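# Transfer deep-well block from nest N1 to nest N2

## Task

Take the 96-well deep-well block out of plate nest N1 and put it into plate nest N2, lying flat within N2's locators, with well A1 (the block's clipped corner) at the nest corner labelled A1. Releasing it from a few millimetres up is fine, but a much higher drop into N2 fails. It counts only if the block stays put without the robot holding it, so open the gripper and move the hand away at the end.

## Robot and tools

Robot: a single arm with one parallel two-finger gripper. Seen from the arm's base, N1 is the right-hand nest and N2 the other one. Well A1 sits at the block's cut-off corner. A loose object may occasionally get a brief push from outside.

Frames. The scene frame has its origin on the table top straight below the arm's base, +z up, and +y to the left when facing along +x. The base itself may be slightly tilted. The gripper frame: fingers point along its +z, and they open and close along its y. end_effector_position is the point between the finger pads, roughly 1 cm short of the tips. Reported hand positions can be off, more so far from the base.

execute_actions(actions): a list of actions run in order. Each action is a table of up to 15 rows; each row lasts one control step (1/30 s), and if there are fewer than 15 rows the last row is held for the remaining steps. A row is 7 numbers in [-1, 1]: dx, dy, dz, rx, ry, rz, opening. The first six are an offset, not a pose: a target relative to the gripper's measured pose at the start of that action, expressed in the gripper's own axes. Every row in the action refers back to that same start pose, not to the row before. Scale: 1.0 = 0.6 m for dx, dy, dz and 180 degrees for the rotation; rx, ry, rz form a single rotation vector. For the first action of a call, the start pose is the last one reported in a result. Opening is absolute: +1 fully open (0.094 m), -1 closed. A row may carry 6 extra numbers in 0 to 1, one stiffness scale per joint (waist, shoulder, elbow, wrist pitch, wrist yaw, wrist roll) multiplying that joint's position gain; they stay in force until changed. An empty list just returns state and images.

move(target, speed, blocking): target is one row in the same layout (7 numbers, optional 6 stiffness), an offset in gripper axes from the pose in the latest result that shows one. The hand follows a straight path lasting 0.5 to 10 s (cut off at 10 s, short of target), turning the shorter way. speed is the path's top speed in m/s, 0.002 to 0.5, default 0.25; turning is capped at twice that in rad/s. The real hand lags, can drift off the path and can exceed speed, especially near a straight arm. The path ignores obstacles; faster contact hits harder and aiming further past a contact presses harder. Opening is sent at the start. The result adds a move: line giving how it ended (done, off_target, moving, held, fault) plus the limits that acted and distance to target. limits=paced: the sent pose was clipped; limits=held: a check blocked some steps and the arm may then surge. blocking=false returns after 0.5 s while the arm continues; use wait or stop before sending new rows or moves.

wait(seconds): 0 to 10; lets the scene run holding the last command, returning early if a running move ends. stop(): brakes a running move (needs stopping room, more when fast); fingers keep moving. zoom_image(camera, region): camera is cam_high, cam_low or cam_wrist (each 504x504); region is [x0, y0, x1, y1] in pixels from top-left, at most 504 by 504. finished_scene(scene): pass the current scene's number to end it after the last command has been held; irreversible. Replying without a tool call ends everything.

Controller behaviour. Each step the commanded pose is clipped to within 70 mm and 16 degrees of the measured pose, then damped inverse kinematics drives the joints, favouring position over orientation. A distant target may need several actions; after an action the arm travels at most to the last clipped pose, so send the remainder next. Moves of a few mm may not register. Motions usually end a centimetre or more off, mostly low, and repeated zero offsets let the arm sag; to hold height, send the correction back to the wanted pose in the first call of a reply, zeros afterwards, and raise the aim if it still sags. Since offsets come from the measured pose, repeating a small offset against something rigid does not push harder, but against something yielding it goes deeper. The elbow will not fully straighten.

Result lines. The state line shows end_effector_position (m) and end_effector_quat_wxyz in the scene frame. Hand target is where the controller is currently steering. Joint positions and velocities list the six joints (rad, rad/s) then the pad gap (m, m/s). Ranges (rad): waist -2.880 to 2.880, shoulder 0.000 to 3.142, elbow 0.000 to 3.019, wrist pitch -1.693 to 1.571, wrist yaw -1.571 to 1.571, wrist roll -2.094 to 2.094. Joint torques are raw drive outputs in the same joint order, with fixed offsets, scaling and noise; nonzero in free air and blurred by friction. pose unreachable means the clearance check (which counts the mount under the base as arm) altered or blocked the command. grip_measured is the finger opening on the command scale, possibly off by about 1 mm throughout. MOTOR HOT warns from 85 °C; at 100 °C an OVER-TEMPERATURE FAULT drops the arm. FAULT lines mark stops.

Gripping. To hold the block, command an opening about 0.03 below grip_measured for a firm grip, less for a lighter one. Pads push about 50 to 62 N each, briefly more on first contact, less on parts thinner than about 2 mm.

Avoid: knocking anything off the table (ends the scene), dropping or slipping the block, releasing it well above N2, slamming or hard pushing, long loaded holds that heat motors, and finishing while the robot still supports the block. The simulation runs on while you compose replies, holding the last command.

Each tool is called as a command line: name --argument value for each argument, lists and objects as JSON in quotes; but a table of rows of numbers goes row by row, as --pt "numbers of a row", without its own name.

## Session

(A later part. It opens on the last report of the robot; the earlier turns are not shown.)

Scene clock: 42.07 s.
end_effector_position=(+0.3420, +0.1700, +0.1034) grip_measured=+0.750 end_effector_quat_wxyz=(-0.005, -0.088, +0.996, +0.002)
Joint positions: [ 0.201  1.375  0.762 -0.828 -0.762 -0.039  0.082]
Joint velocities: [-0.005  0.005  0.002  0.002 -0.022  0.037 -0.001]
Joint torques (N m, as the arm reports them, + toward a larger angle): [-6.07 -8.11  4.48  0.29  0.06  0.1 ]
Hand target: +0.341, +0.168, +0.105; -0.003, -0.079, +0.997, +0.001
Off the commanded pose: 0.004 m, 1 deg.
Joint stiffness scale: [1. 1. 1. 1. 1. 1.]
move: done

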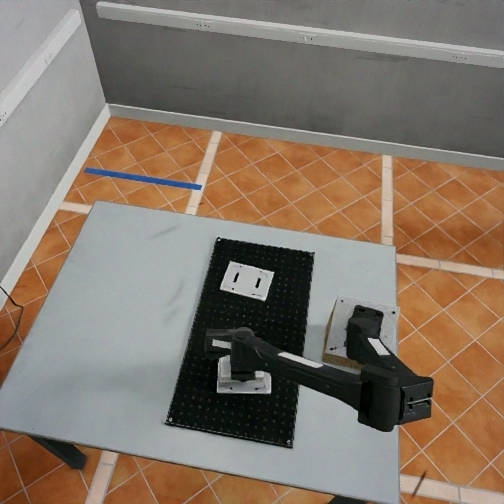

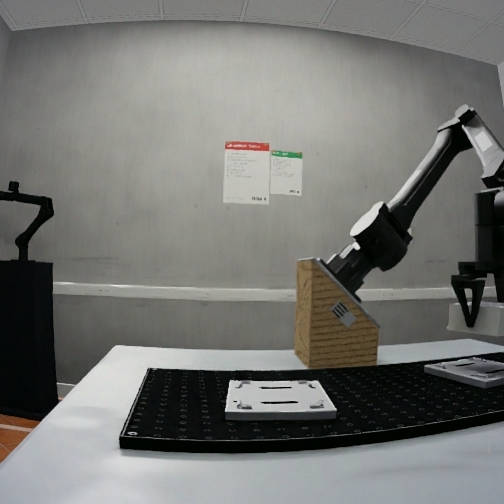

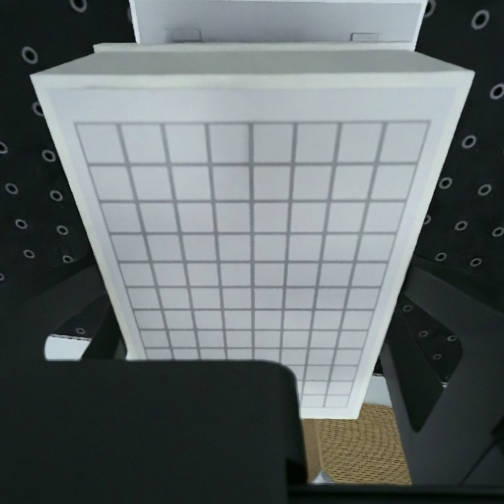

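move --target '[0.019, -0.019, 0.056, 0, 0.0013, 0.012, 0.71]' --speed 0.07

zoom_image --camera "cam_wrist" --region '[60, 0, 240, 80]'

zoom_image --camera "cam_wrist" --region '[270, 0, 450, 80]'

Scene clock: 46.17 s.
end_effector_position=(+0.3322, +0.1587, +0.0735) grip_measured=+0.750 end_effector_quat_wxyz=(-0.008, -0.071, +0.997, +0.003)
Joint positions: [ 0.241  1.415  0.701 -0.698 -0.757  0.044  0.082]
Joint velocities: [-0.015  0.005 -0.017 -0.007 -0.037  0.022  0.   ]
Joint torques (N m, as the arm reports them, + toward a larger angle): [-5.21 -7.38  4.12  1.17  0.05  0.12]
Hand target: +0.332, +0.157, +0.070; -0.007, -0.069, +0.998, +0.002
Off the commanded pose: 0.004 m, 0 deg.
Joint stiffness scale: [1. 1. 1. 1. 1. 1.]
move: done

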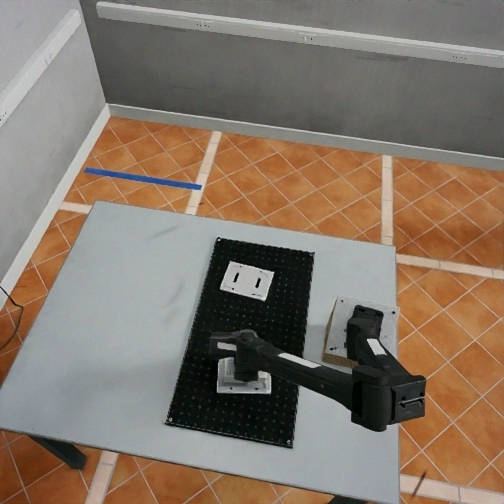

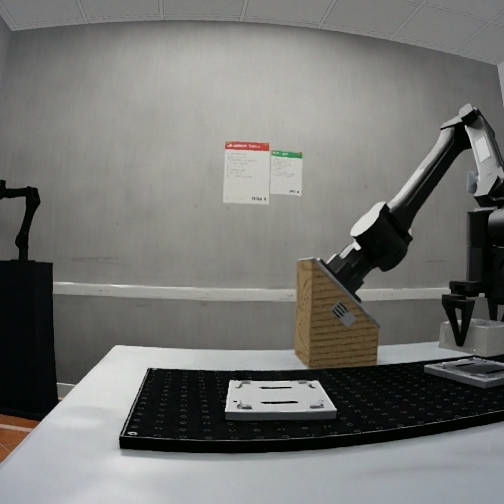

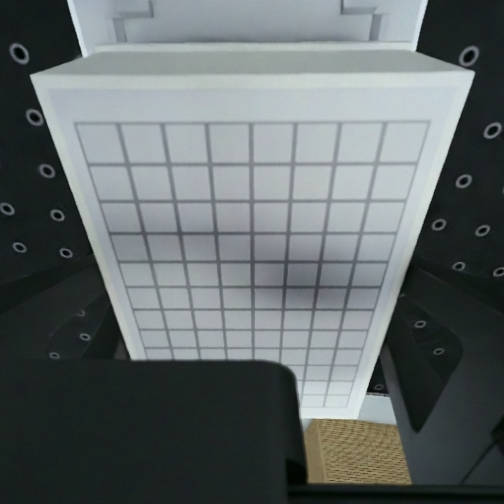

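Region (60, 0, 240, 80) of cam_wrist's 504x504 image, scaled by 2.800, with more detail than that image has.

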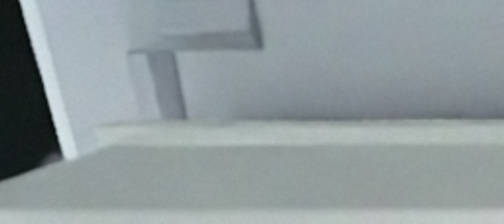

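Region (270, 0, 450, 80) of cam_wrist's 504x504 image, scaled by 2.800, with more detail than that image has.

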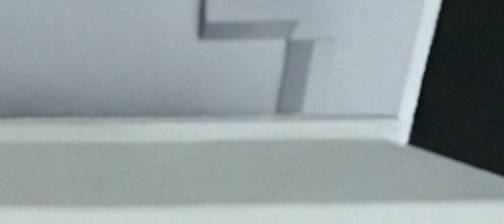

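move --target '[-0.0066, 0.0002, 0.0416, 0.0013, -0.0032, -0.0013, 0.71]' --speed 0.05

zoom_image --camera "cam_wrist" --region '[40, 0, 220, 80]'

zoom_image --camera "cam_wrist" --region '[290, 0, 470, 80]'

zoom_image --camera "cam_low" --region '[404, 300, 504, 400]'

Scene clock: 48.87 s.
end_effector_position=(+0.3364, +0.1620, +0.0525) grip_measured=+0.750 end_effector_quat_wxyz=(-0.003, -0.076, +0.997, +0.002)
Joint positions: [ 0.29   1.449  0.69  -0.594 -0.744  0.108  0.082]
Joint velocities: [-0.005 -0.005 -0.017 -0.012  0.007  0.037  0.   ]
Joint torques (N m, as the arm reports them, + toward a larger angle): [-5.7  -7.12  3.46  1.21  0.05  0.14]
Hand target: +0.336, +0.160, +0.049; -0.003, -0.073, +0.997, +0.001
Off the commanded pose: 0.005 m, 0 deg.
Joint stiffness scale: [1. 1. 1. 1. 1. 1.]
move: done

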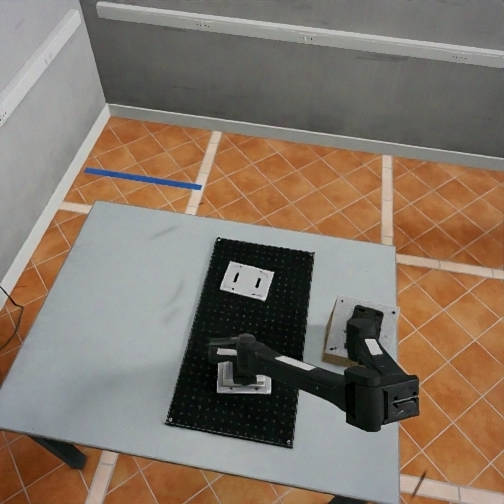

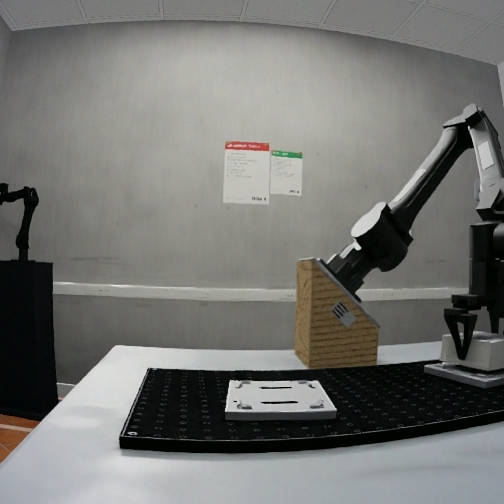

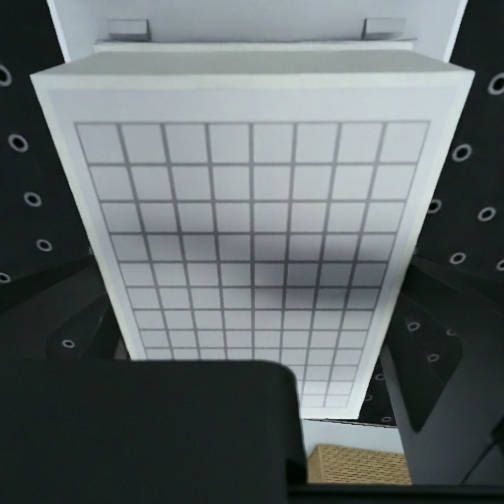

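Region (40, 0, 220, 80) of cam_wrist's 504x504 image, scaled by 2.800, with more detail than that image has.

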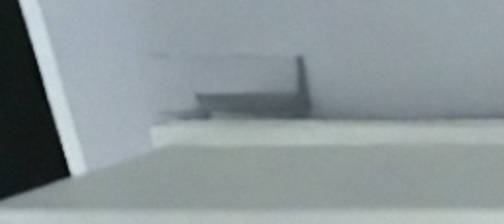

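Region (290, 0, 470, 80) of cam_wrist's 504x504 image, scaled by 2.800, with more detail than that image has.

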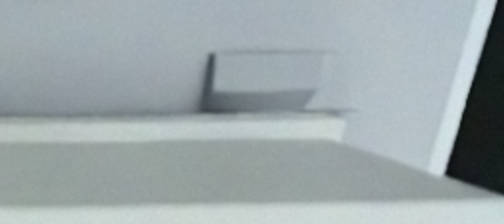

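Region (404, 300, 504, 400) of cam_low's 504x504 image, scaled by 5.040, with more detail than that image has.

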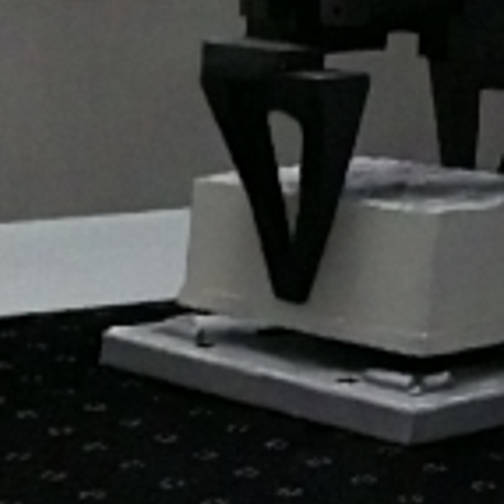

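execute_actions --actions '[[[0.002,-0.0041,0.008,0.0006,0,0.0022,0.71],[0.0023,-0.0042,0.0092,0.0006,0,0.0024,0.71],[0.0026,-0.0044,0.0104,0.0006,0,0.0026,0.71],[0.0029,-0.0045,0.0116,0.0006,0,0.0028,0.71],[0.0032,-0.0047,0.0128,0.0006,0,0.003,0.71],[0.0032,-0.0047,0.014,0.0006,0,0.003,0.71],[0.0032,-0.0047,0.0152,0.0006,0,0.003,0.71],[0.0032,-0.0047,0.0164,0.0006,0,0.003,0.71],[0.0032,-0.0047,0.0176,0.0006,0,0.003,0.71],[0.0032,-0.0047,0.0188,0.0006,0,0.003,0.71],[0.0032,-0.0047,0.020,0.0006,0,0.003,0.71],[0.0032,-0.0047,0.021,0.0006,0,0.003,0.71],[0.0032,-0.0047,0.022,0.0006,0,0.003,0.71],[0.0032,-0.0047,0.0228,0.0006,0,0.003,0.71],[0.0032,-0.0047,0.0235,0.0006,0,0.003,0.71]]]'

wait --seconds 0.4

zoom_image --camera "cam_wrist" --region '[20, 0, 260, 120]'

zoom_image --camera "cam_wrist" --region '[260, 0, 500, 120]'

zoom_image --camera "cam_low" --region '[404, 300, 504, 400]'

Scene clock: 50.63 s.
end_effector_position=(+0.3366, +0.1623, +0.0450) grip_measured=+0.750 end_effector_quat_wxyz=(-0.000, -0.077, +0.997, +0.001)
Joint positions: [ 0.306  1.46   0.683 -0.555 -0.74   0.132  0.082]
Joint velocities: [ 0.024  0.063 -0.022  0.061  0.081 -0.007  0.   ]
Joint torques (N m, as the arm reports them, + toward a larger angle): [-5.31 -7.42  3.47  1.5   0.    0.06]
Hand target: +0.335, +0.159, +0.039; -0.003, -0.072, +0.997, +0.000
Off the commanded pose: 0.008 m, 1 deg.
Joint stiffness scale: [1. 1. 1. 1. 1. 1.]

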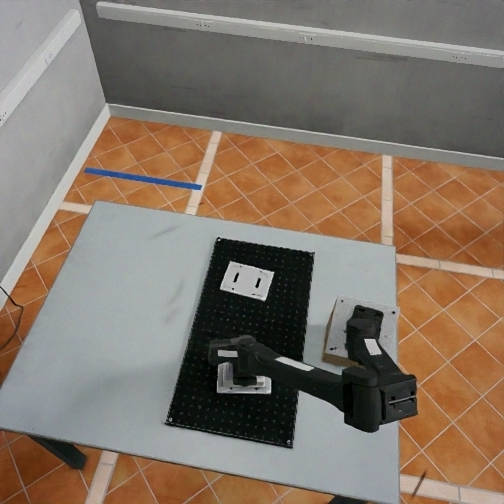

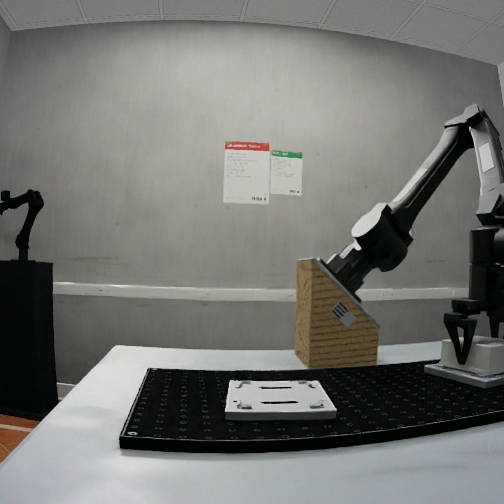

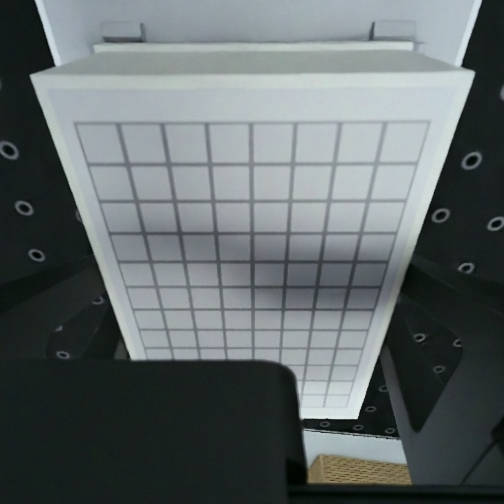

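Scene clock: 51.03 s.
end_effector_position=(+0.3363, +0.1616, +0.0434) grip_measured=+0.750 end_effector_quat_wxyz=(-0.001, -0.074, +0.997, +0.001)
Joint positions: [ 0.308  1.465  0.681 -0.55  -0.739  0.138  0.082]
Joint velocities: [ 0.005 -0.005  0.022 -0.002 -0.037 -0.022 -0.001]
Joint torques (N m, as the arm reports them, + toward a larger angle): [-6.07 -7.2   3.23  1.19  0.08  0.13]
Hand target: +0.335, +0.159, +0.039; -0.003, -0.072, +0.997, +0.000
Off the commanded pose: 0.006 m, 0 deg.
Joint stiffness scale: [1. 1. 1. 1. 1. 1.]
wait: 0.40 s; at rest by 0.20 s

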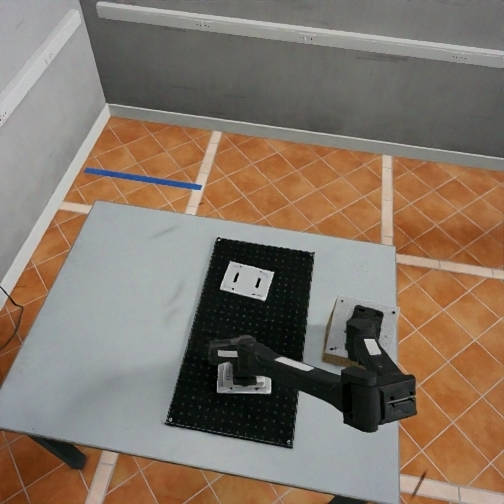

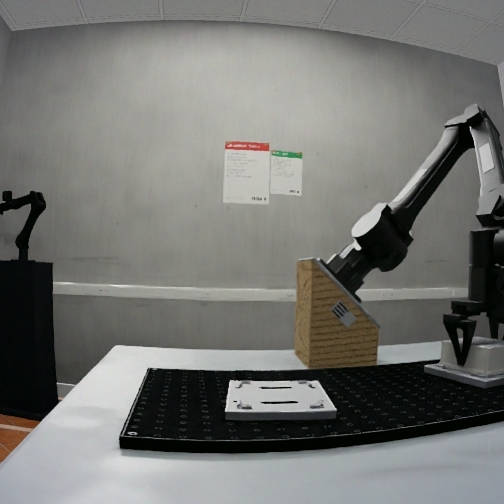

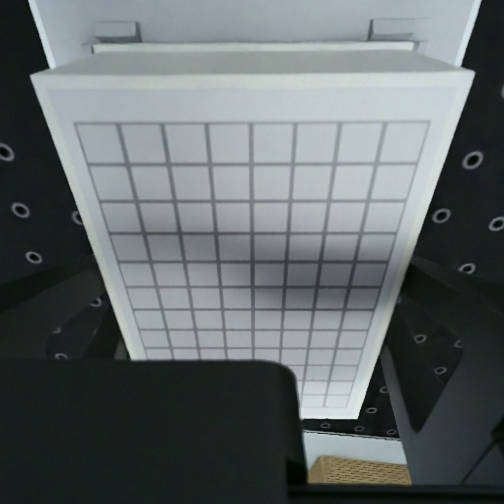

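Region (20, 0, 260, 120) of cam_wrist's 504x504 image, scaled by 2.100, with more detail than that image has.

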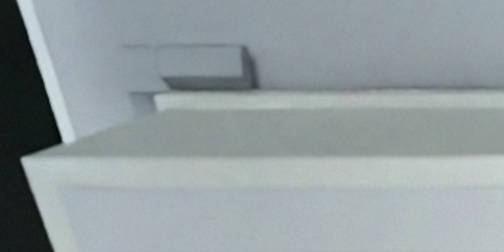

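Region (260, 0, 500, 120) of cam_wrist's 504x504 image, scaled by 2.100, with more detail than that image has.

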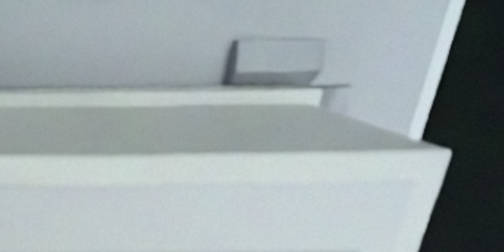

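Region (404, 300, 504, 400) of cam_low's 504x504 image, scaled by 5.040, with more detail than that image has.

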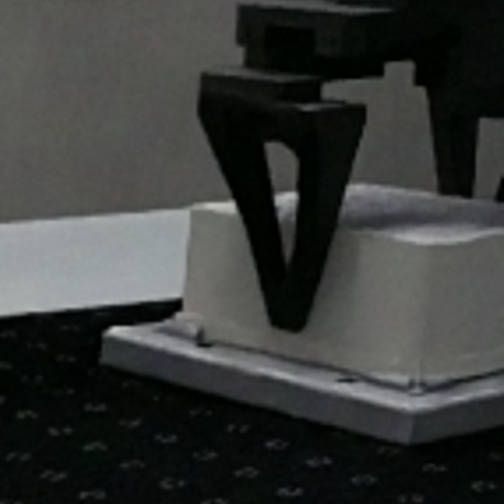

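execute_actions --actions '[[[0.0033,-0.004,0.0085,0.0006,0.0016,0.0013,0.71],[0.0037,-0.0041,0.009,0.0006,0.002,0.0014,0.71],[0.0041,-0.0042,0.0095,0.0006,0.0024,0.0015,0.71],[0.0045,-0.0043,0.010,0.0006,0.0028,0.0016,0.71],[0.0049,-0.0044,0.0105,0.0006,0.0032,0.0017,0.71],[0.0052,-0.0045,0.011,0.0006,0.0035,0.0018,0.71],[0.0052,-0.0045,0.0115,0.0006,0.0035,0.0018,0.71],[0.0052,-0.0045,0.012,0.0006,0.0035,0.0018,0.71],[0.0052,-0.0045,0.0125,0.0006,0.0035,0.0018,0.71],[0.0052,-0.0045,0.013,0.0006,0.0035,0.0018,0.71]]]'

zoom_image --camera "cam_wrist" --region '[20, 0, 260, 120]'

zoom_image --camera "cam_wrist" --region '[260, 0, 500, 120]'

Scene clock: 52.90 s.
end_effector_position=(+0.3359, +0.1615, +0.0428) grip_measured=+0.750 end_effector_quat_wxyz=(-0.002, -0.074, +0.997, +0.001)
Joint positions: [ 0.309  1.466  0.681 -0.55  -0.739  0.139  0.082]
Joint velocities: [-0.015 -0.005 -0.002 -0.007 -0.037  0.007 -0.001]
Joint torques (N m, as the arm reports them, + toward a larger angle): [-5.6  -7.19  3.48  1.19  0.1   0.08]
Hand target: +0.333, +0.159, +0.036; -0.007, -0.072, +0.997, -0.000
Off the commanded pose: 0.008 m, 1 deg.
Joint stiffness scale: [1. 1. 1. 1. 1. 1.]

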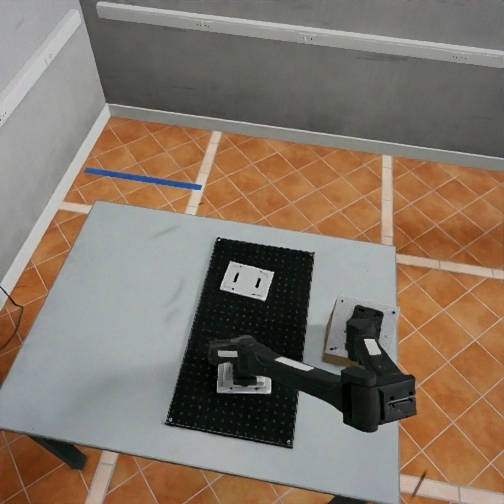

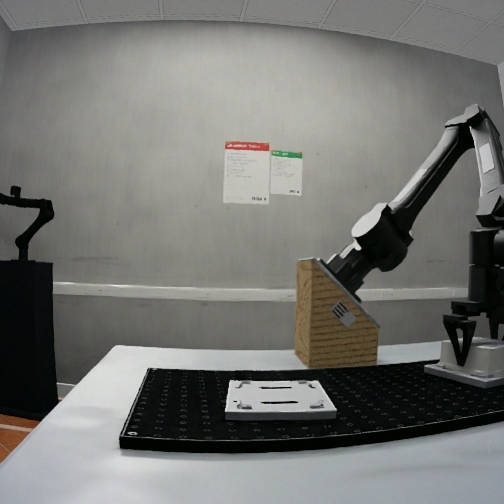

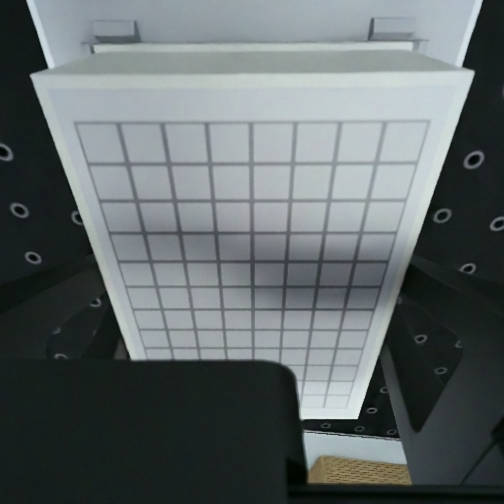

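Region (20, 0, 260, 120) of cam_wrist's 504x504 image, scaled by 2.100, with more detail than that image has.

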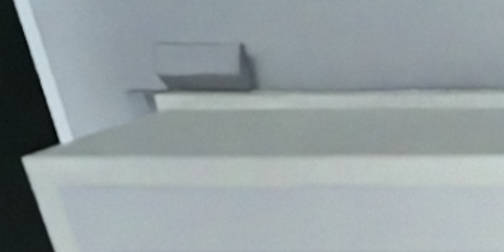

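Region (260, 0, 500, 120) of cam_wrist's 504x504 image, scaled by 2.100, with more detail than that image has.

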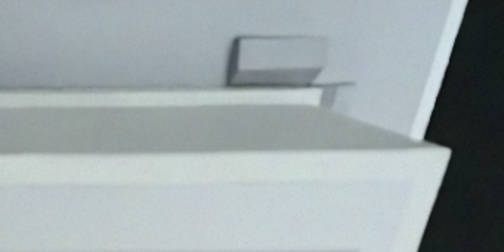

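execute_actions --actions '[[[0.003,-0.002,0.008,0,0.002,0.001,0.72],[0.002,-0.001,0.005,0,0.001,0,0.73],[0.001,0,0.003,0,0,0,0.74],[0,0,0.001,0,0,0,0.75],[0,0,0,0,0,0,0.76],[0,0,0,0,0,0,0.77],[0,0,0,0,0,0,0.79],[0,0,0,0,0,0,0.82],[0,0,0,0,0,0,0.86],[0,0,0,0,0,0,0.90],[0,0,0,0,0,0,0.95],[0,0,0,0,0,0,1],[0,0,0,0,0,0,1],[0,0,0,0,0,0,1],[0,0,0,0,0,0,1]]]'

zoom_image --camera "cam_wrist" --region '[20, 0, 260, 120]'

zoom_image --camera "cam_wrist" --region '[260, 0, 500, 120]'

zoom_image --camera "cam_low" --region '[404, 300, 504, 400]'

Scene clock: 55.83 s.
end_effector_position=(+0.3359, +0.1615, +0.0428) grip_measured=+1.000 end_effector_quat_wxyz=(-0.002, -0.074, +0.997, +0.001)
Joint positions: [ 0.309  1.466  0.681 -0.55  -0.739  0.139  0.094]
Joint velocities: [-0.005 -0.005  0.007 -0.017  0.037 -0.007  0.   ]
Joint torques (N m, as the arm reports them, + toward a larger angle): [-6.02 -8.23  3.97  0.38  0.   -0.01]
Hand target: +0.336, +0.162, +0.043; -0.002, -0.074, +0.997, +0.001
Off the commanded pose: 0.000 m, 0 deg.
Joint stiffness scale: [1. 1. 1. 1. 1. 1.]

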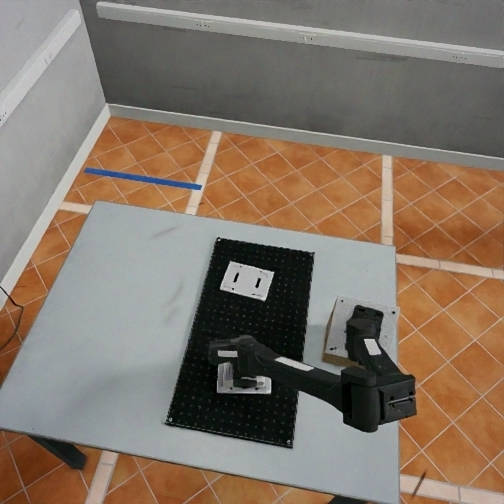

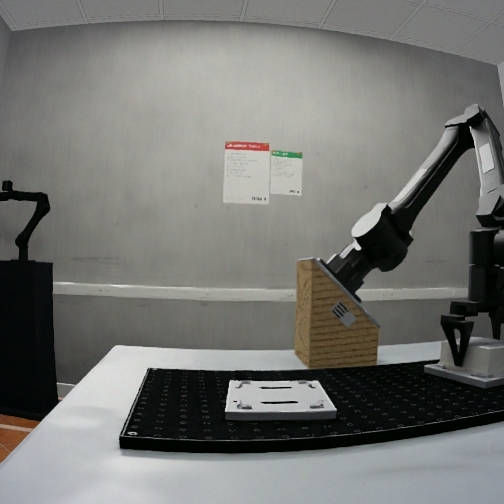

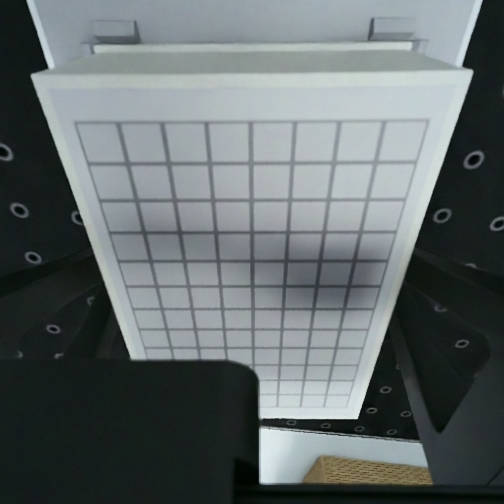

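Region (20, 0, 260, 120) of cam_wrist's 504x504 image, scaled by 2.100, with more detail than that image has.

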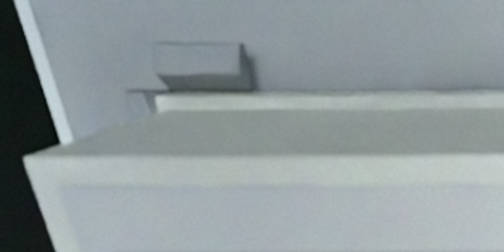

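Region (260, 0, 500, 120) of cam_wrist's 504x504 image, scaled by 2.100, with more detail than that image has.

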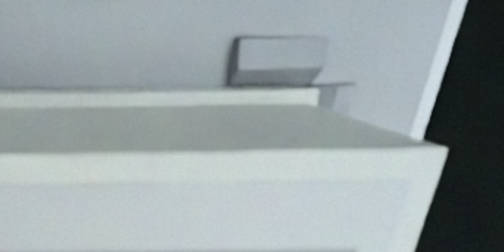

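Region (404, 300, 504, 400) of cam_low's 504x504 image, scaled by 5.040, with more detail than that image has.

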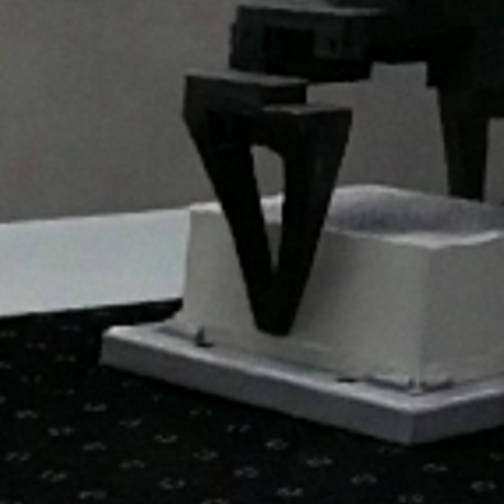

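move --target '[0.04, 0.003, -0.10, 0, 0, 0, 1]' --speed 0.1

Scene clock: 57.13 s.
end_effector_position=(+0.3181, +0.1615, +0.1005) grip_measured=+1.000 end_effector_quat_wxyz=(+0.001, -0.076, +0.997, +0.001)
Joint positions: [ 0.197  1.32   0.681 -0.791 -0.759 -0.01   0.094]
Joint velocities: [-0.015  0.005  0.007 -0.002 -0.066 -0.022  0.   ]
Joint torques (N m, as the arm reports them, + toward a larger angle): [-6.07 -7.21  4.26 -0.46 -0.08 -0.06]
Hand target: +0.312, +0.160, +0.102; -0.002, -0.074, +0.997, +0.001
Off the commanded pose: 0.007 m, 0 deg.
Joint stiffness scale: [1. 1. 1. 1. 1. 1.]
move: done

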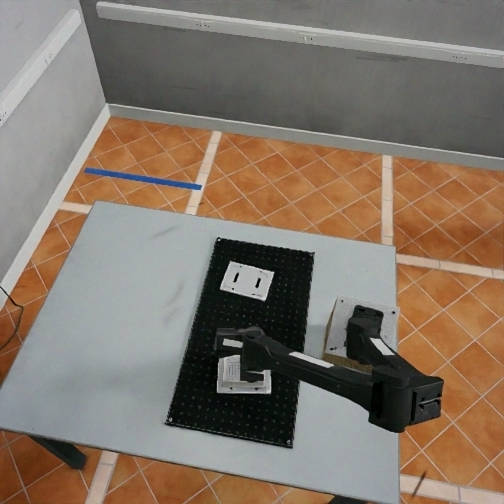

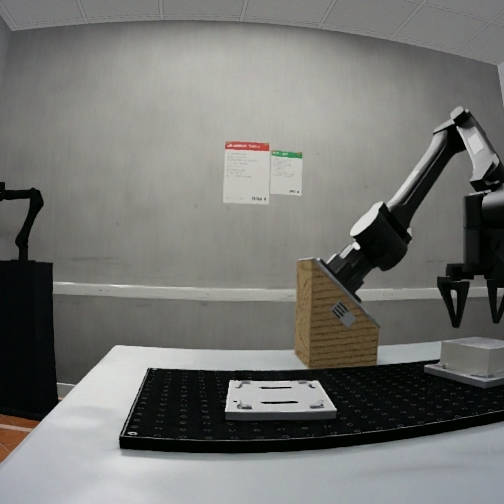

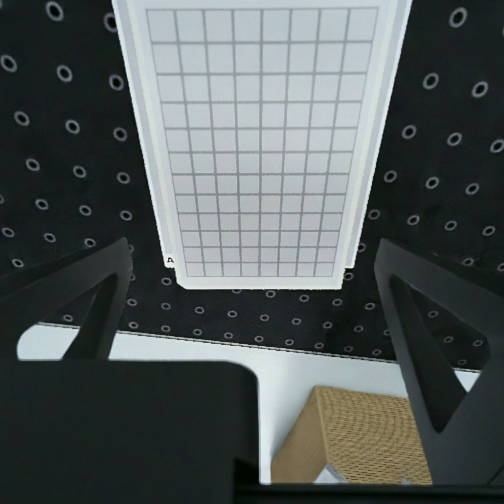

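move --target '[0.05, -0.15, -0.17, 0, 0, 0, 1]' --speed 0.25

zoom_image --camera "cam_high" --region '[205, 335, 285, 405]'

zoom_image --camera "cam_low" --region '[414, 320, 504, 400]'

Scene clock: 58.83 s.
end_effector_position=(+0.2850, +0.0650, +0.1919) grip_measured=+1.000 end_effector_quat_wxyz=(-0.005, -0.062, +0.998, +0.006)
Joint positions: [-0.257  1.382  0.72  -1.212 -0.727 -0.614  0.094]
Joint velocities: [ 0.005 -0.005 -0.007 -0.007 -0.022 -0.066  0.   ]
Joint torques (N m, as the arm reports them, + toward a larger angle): [-4.99 -3.13 11.   -0.36 -0.06 -0.09]
Hand target: +0.301, +0.068, +0.202; +0.001, -0.076, +0.997, +0.002
Off the commanded pose: 0.020 m, 2 deg.
Joint stiffness scale: [1. 1. 1. 1. 1. 1.]
move: off_target

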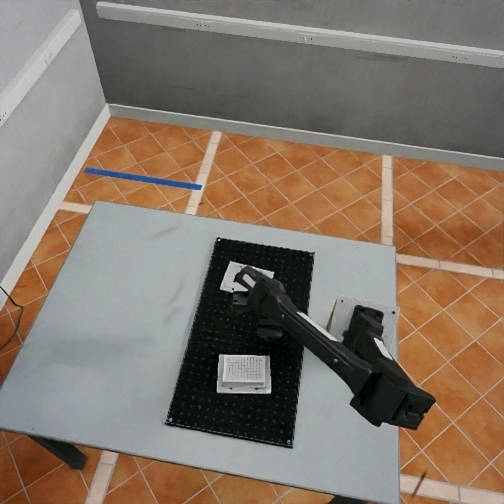

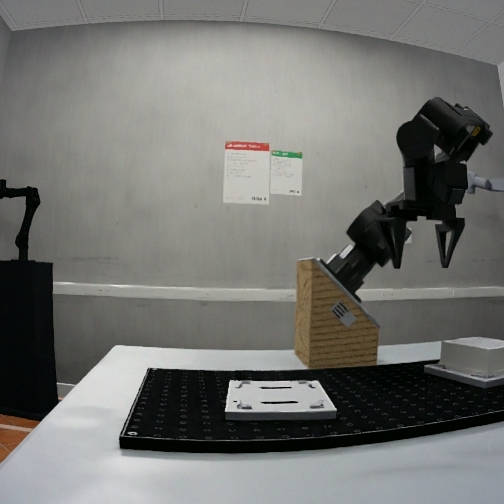

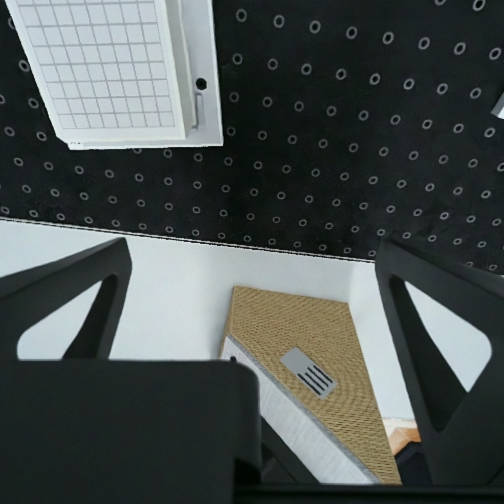

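Region (205, 335, 285, 405) of cam_high's 504x504 image, scaled by 6.300, with more detail than that image has; it fills the top 441 rows of this view, and the rest is white.

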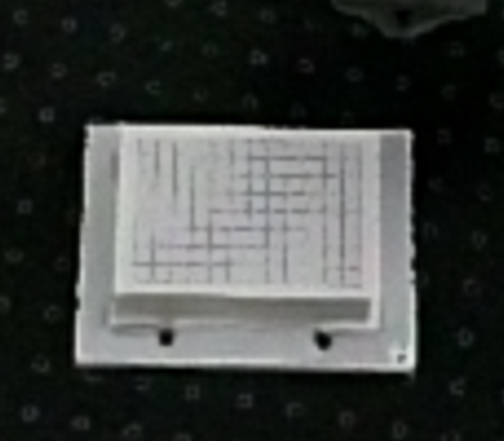

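Region (414, 320, 504, 400) of cam_low's 504x504 image, scaled by 5.600, with more detail than that image has.

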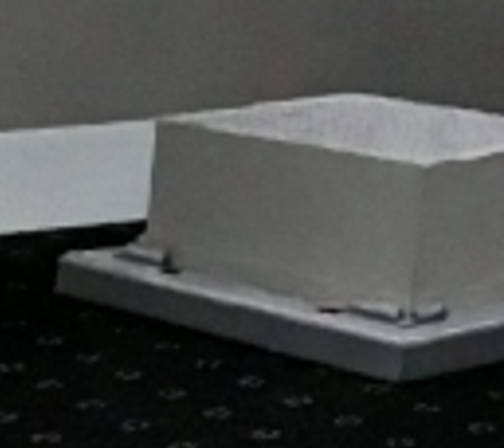

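zoom_image --camera "cam_wrist" --region '[140, 60, 240, 160]'

Region (140, 60, 240, 160) of cam_wrist's 504x504 image, scaled by 5.040, with more detail than that image has.

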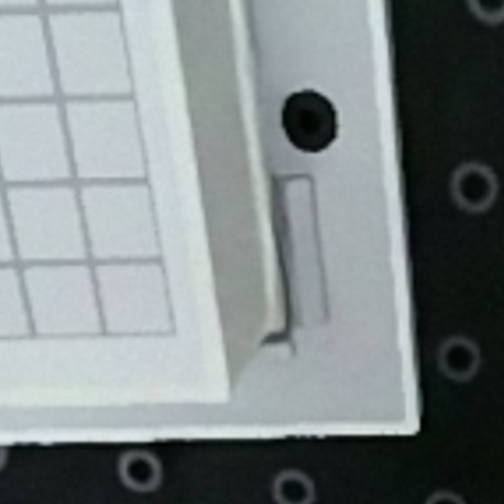

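The block is seated inside the locators with A1 matched, and the arm is clear.

finished_scene --scene 1

The scene is finished: the task was done.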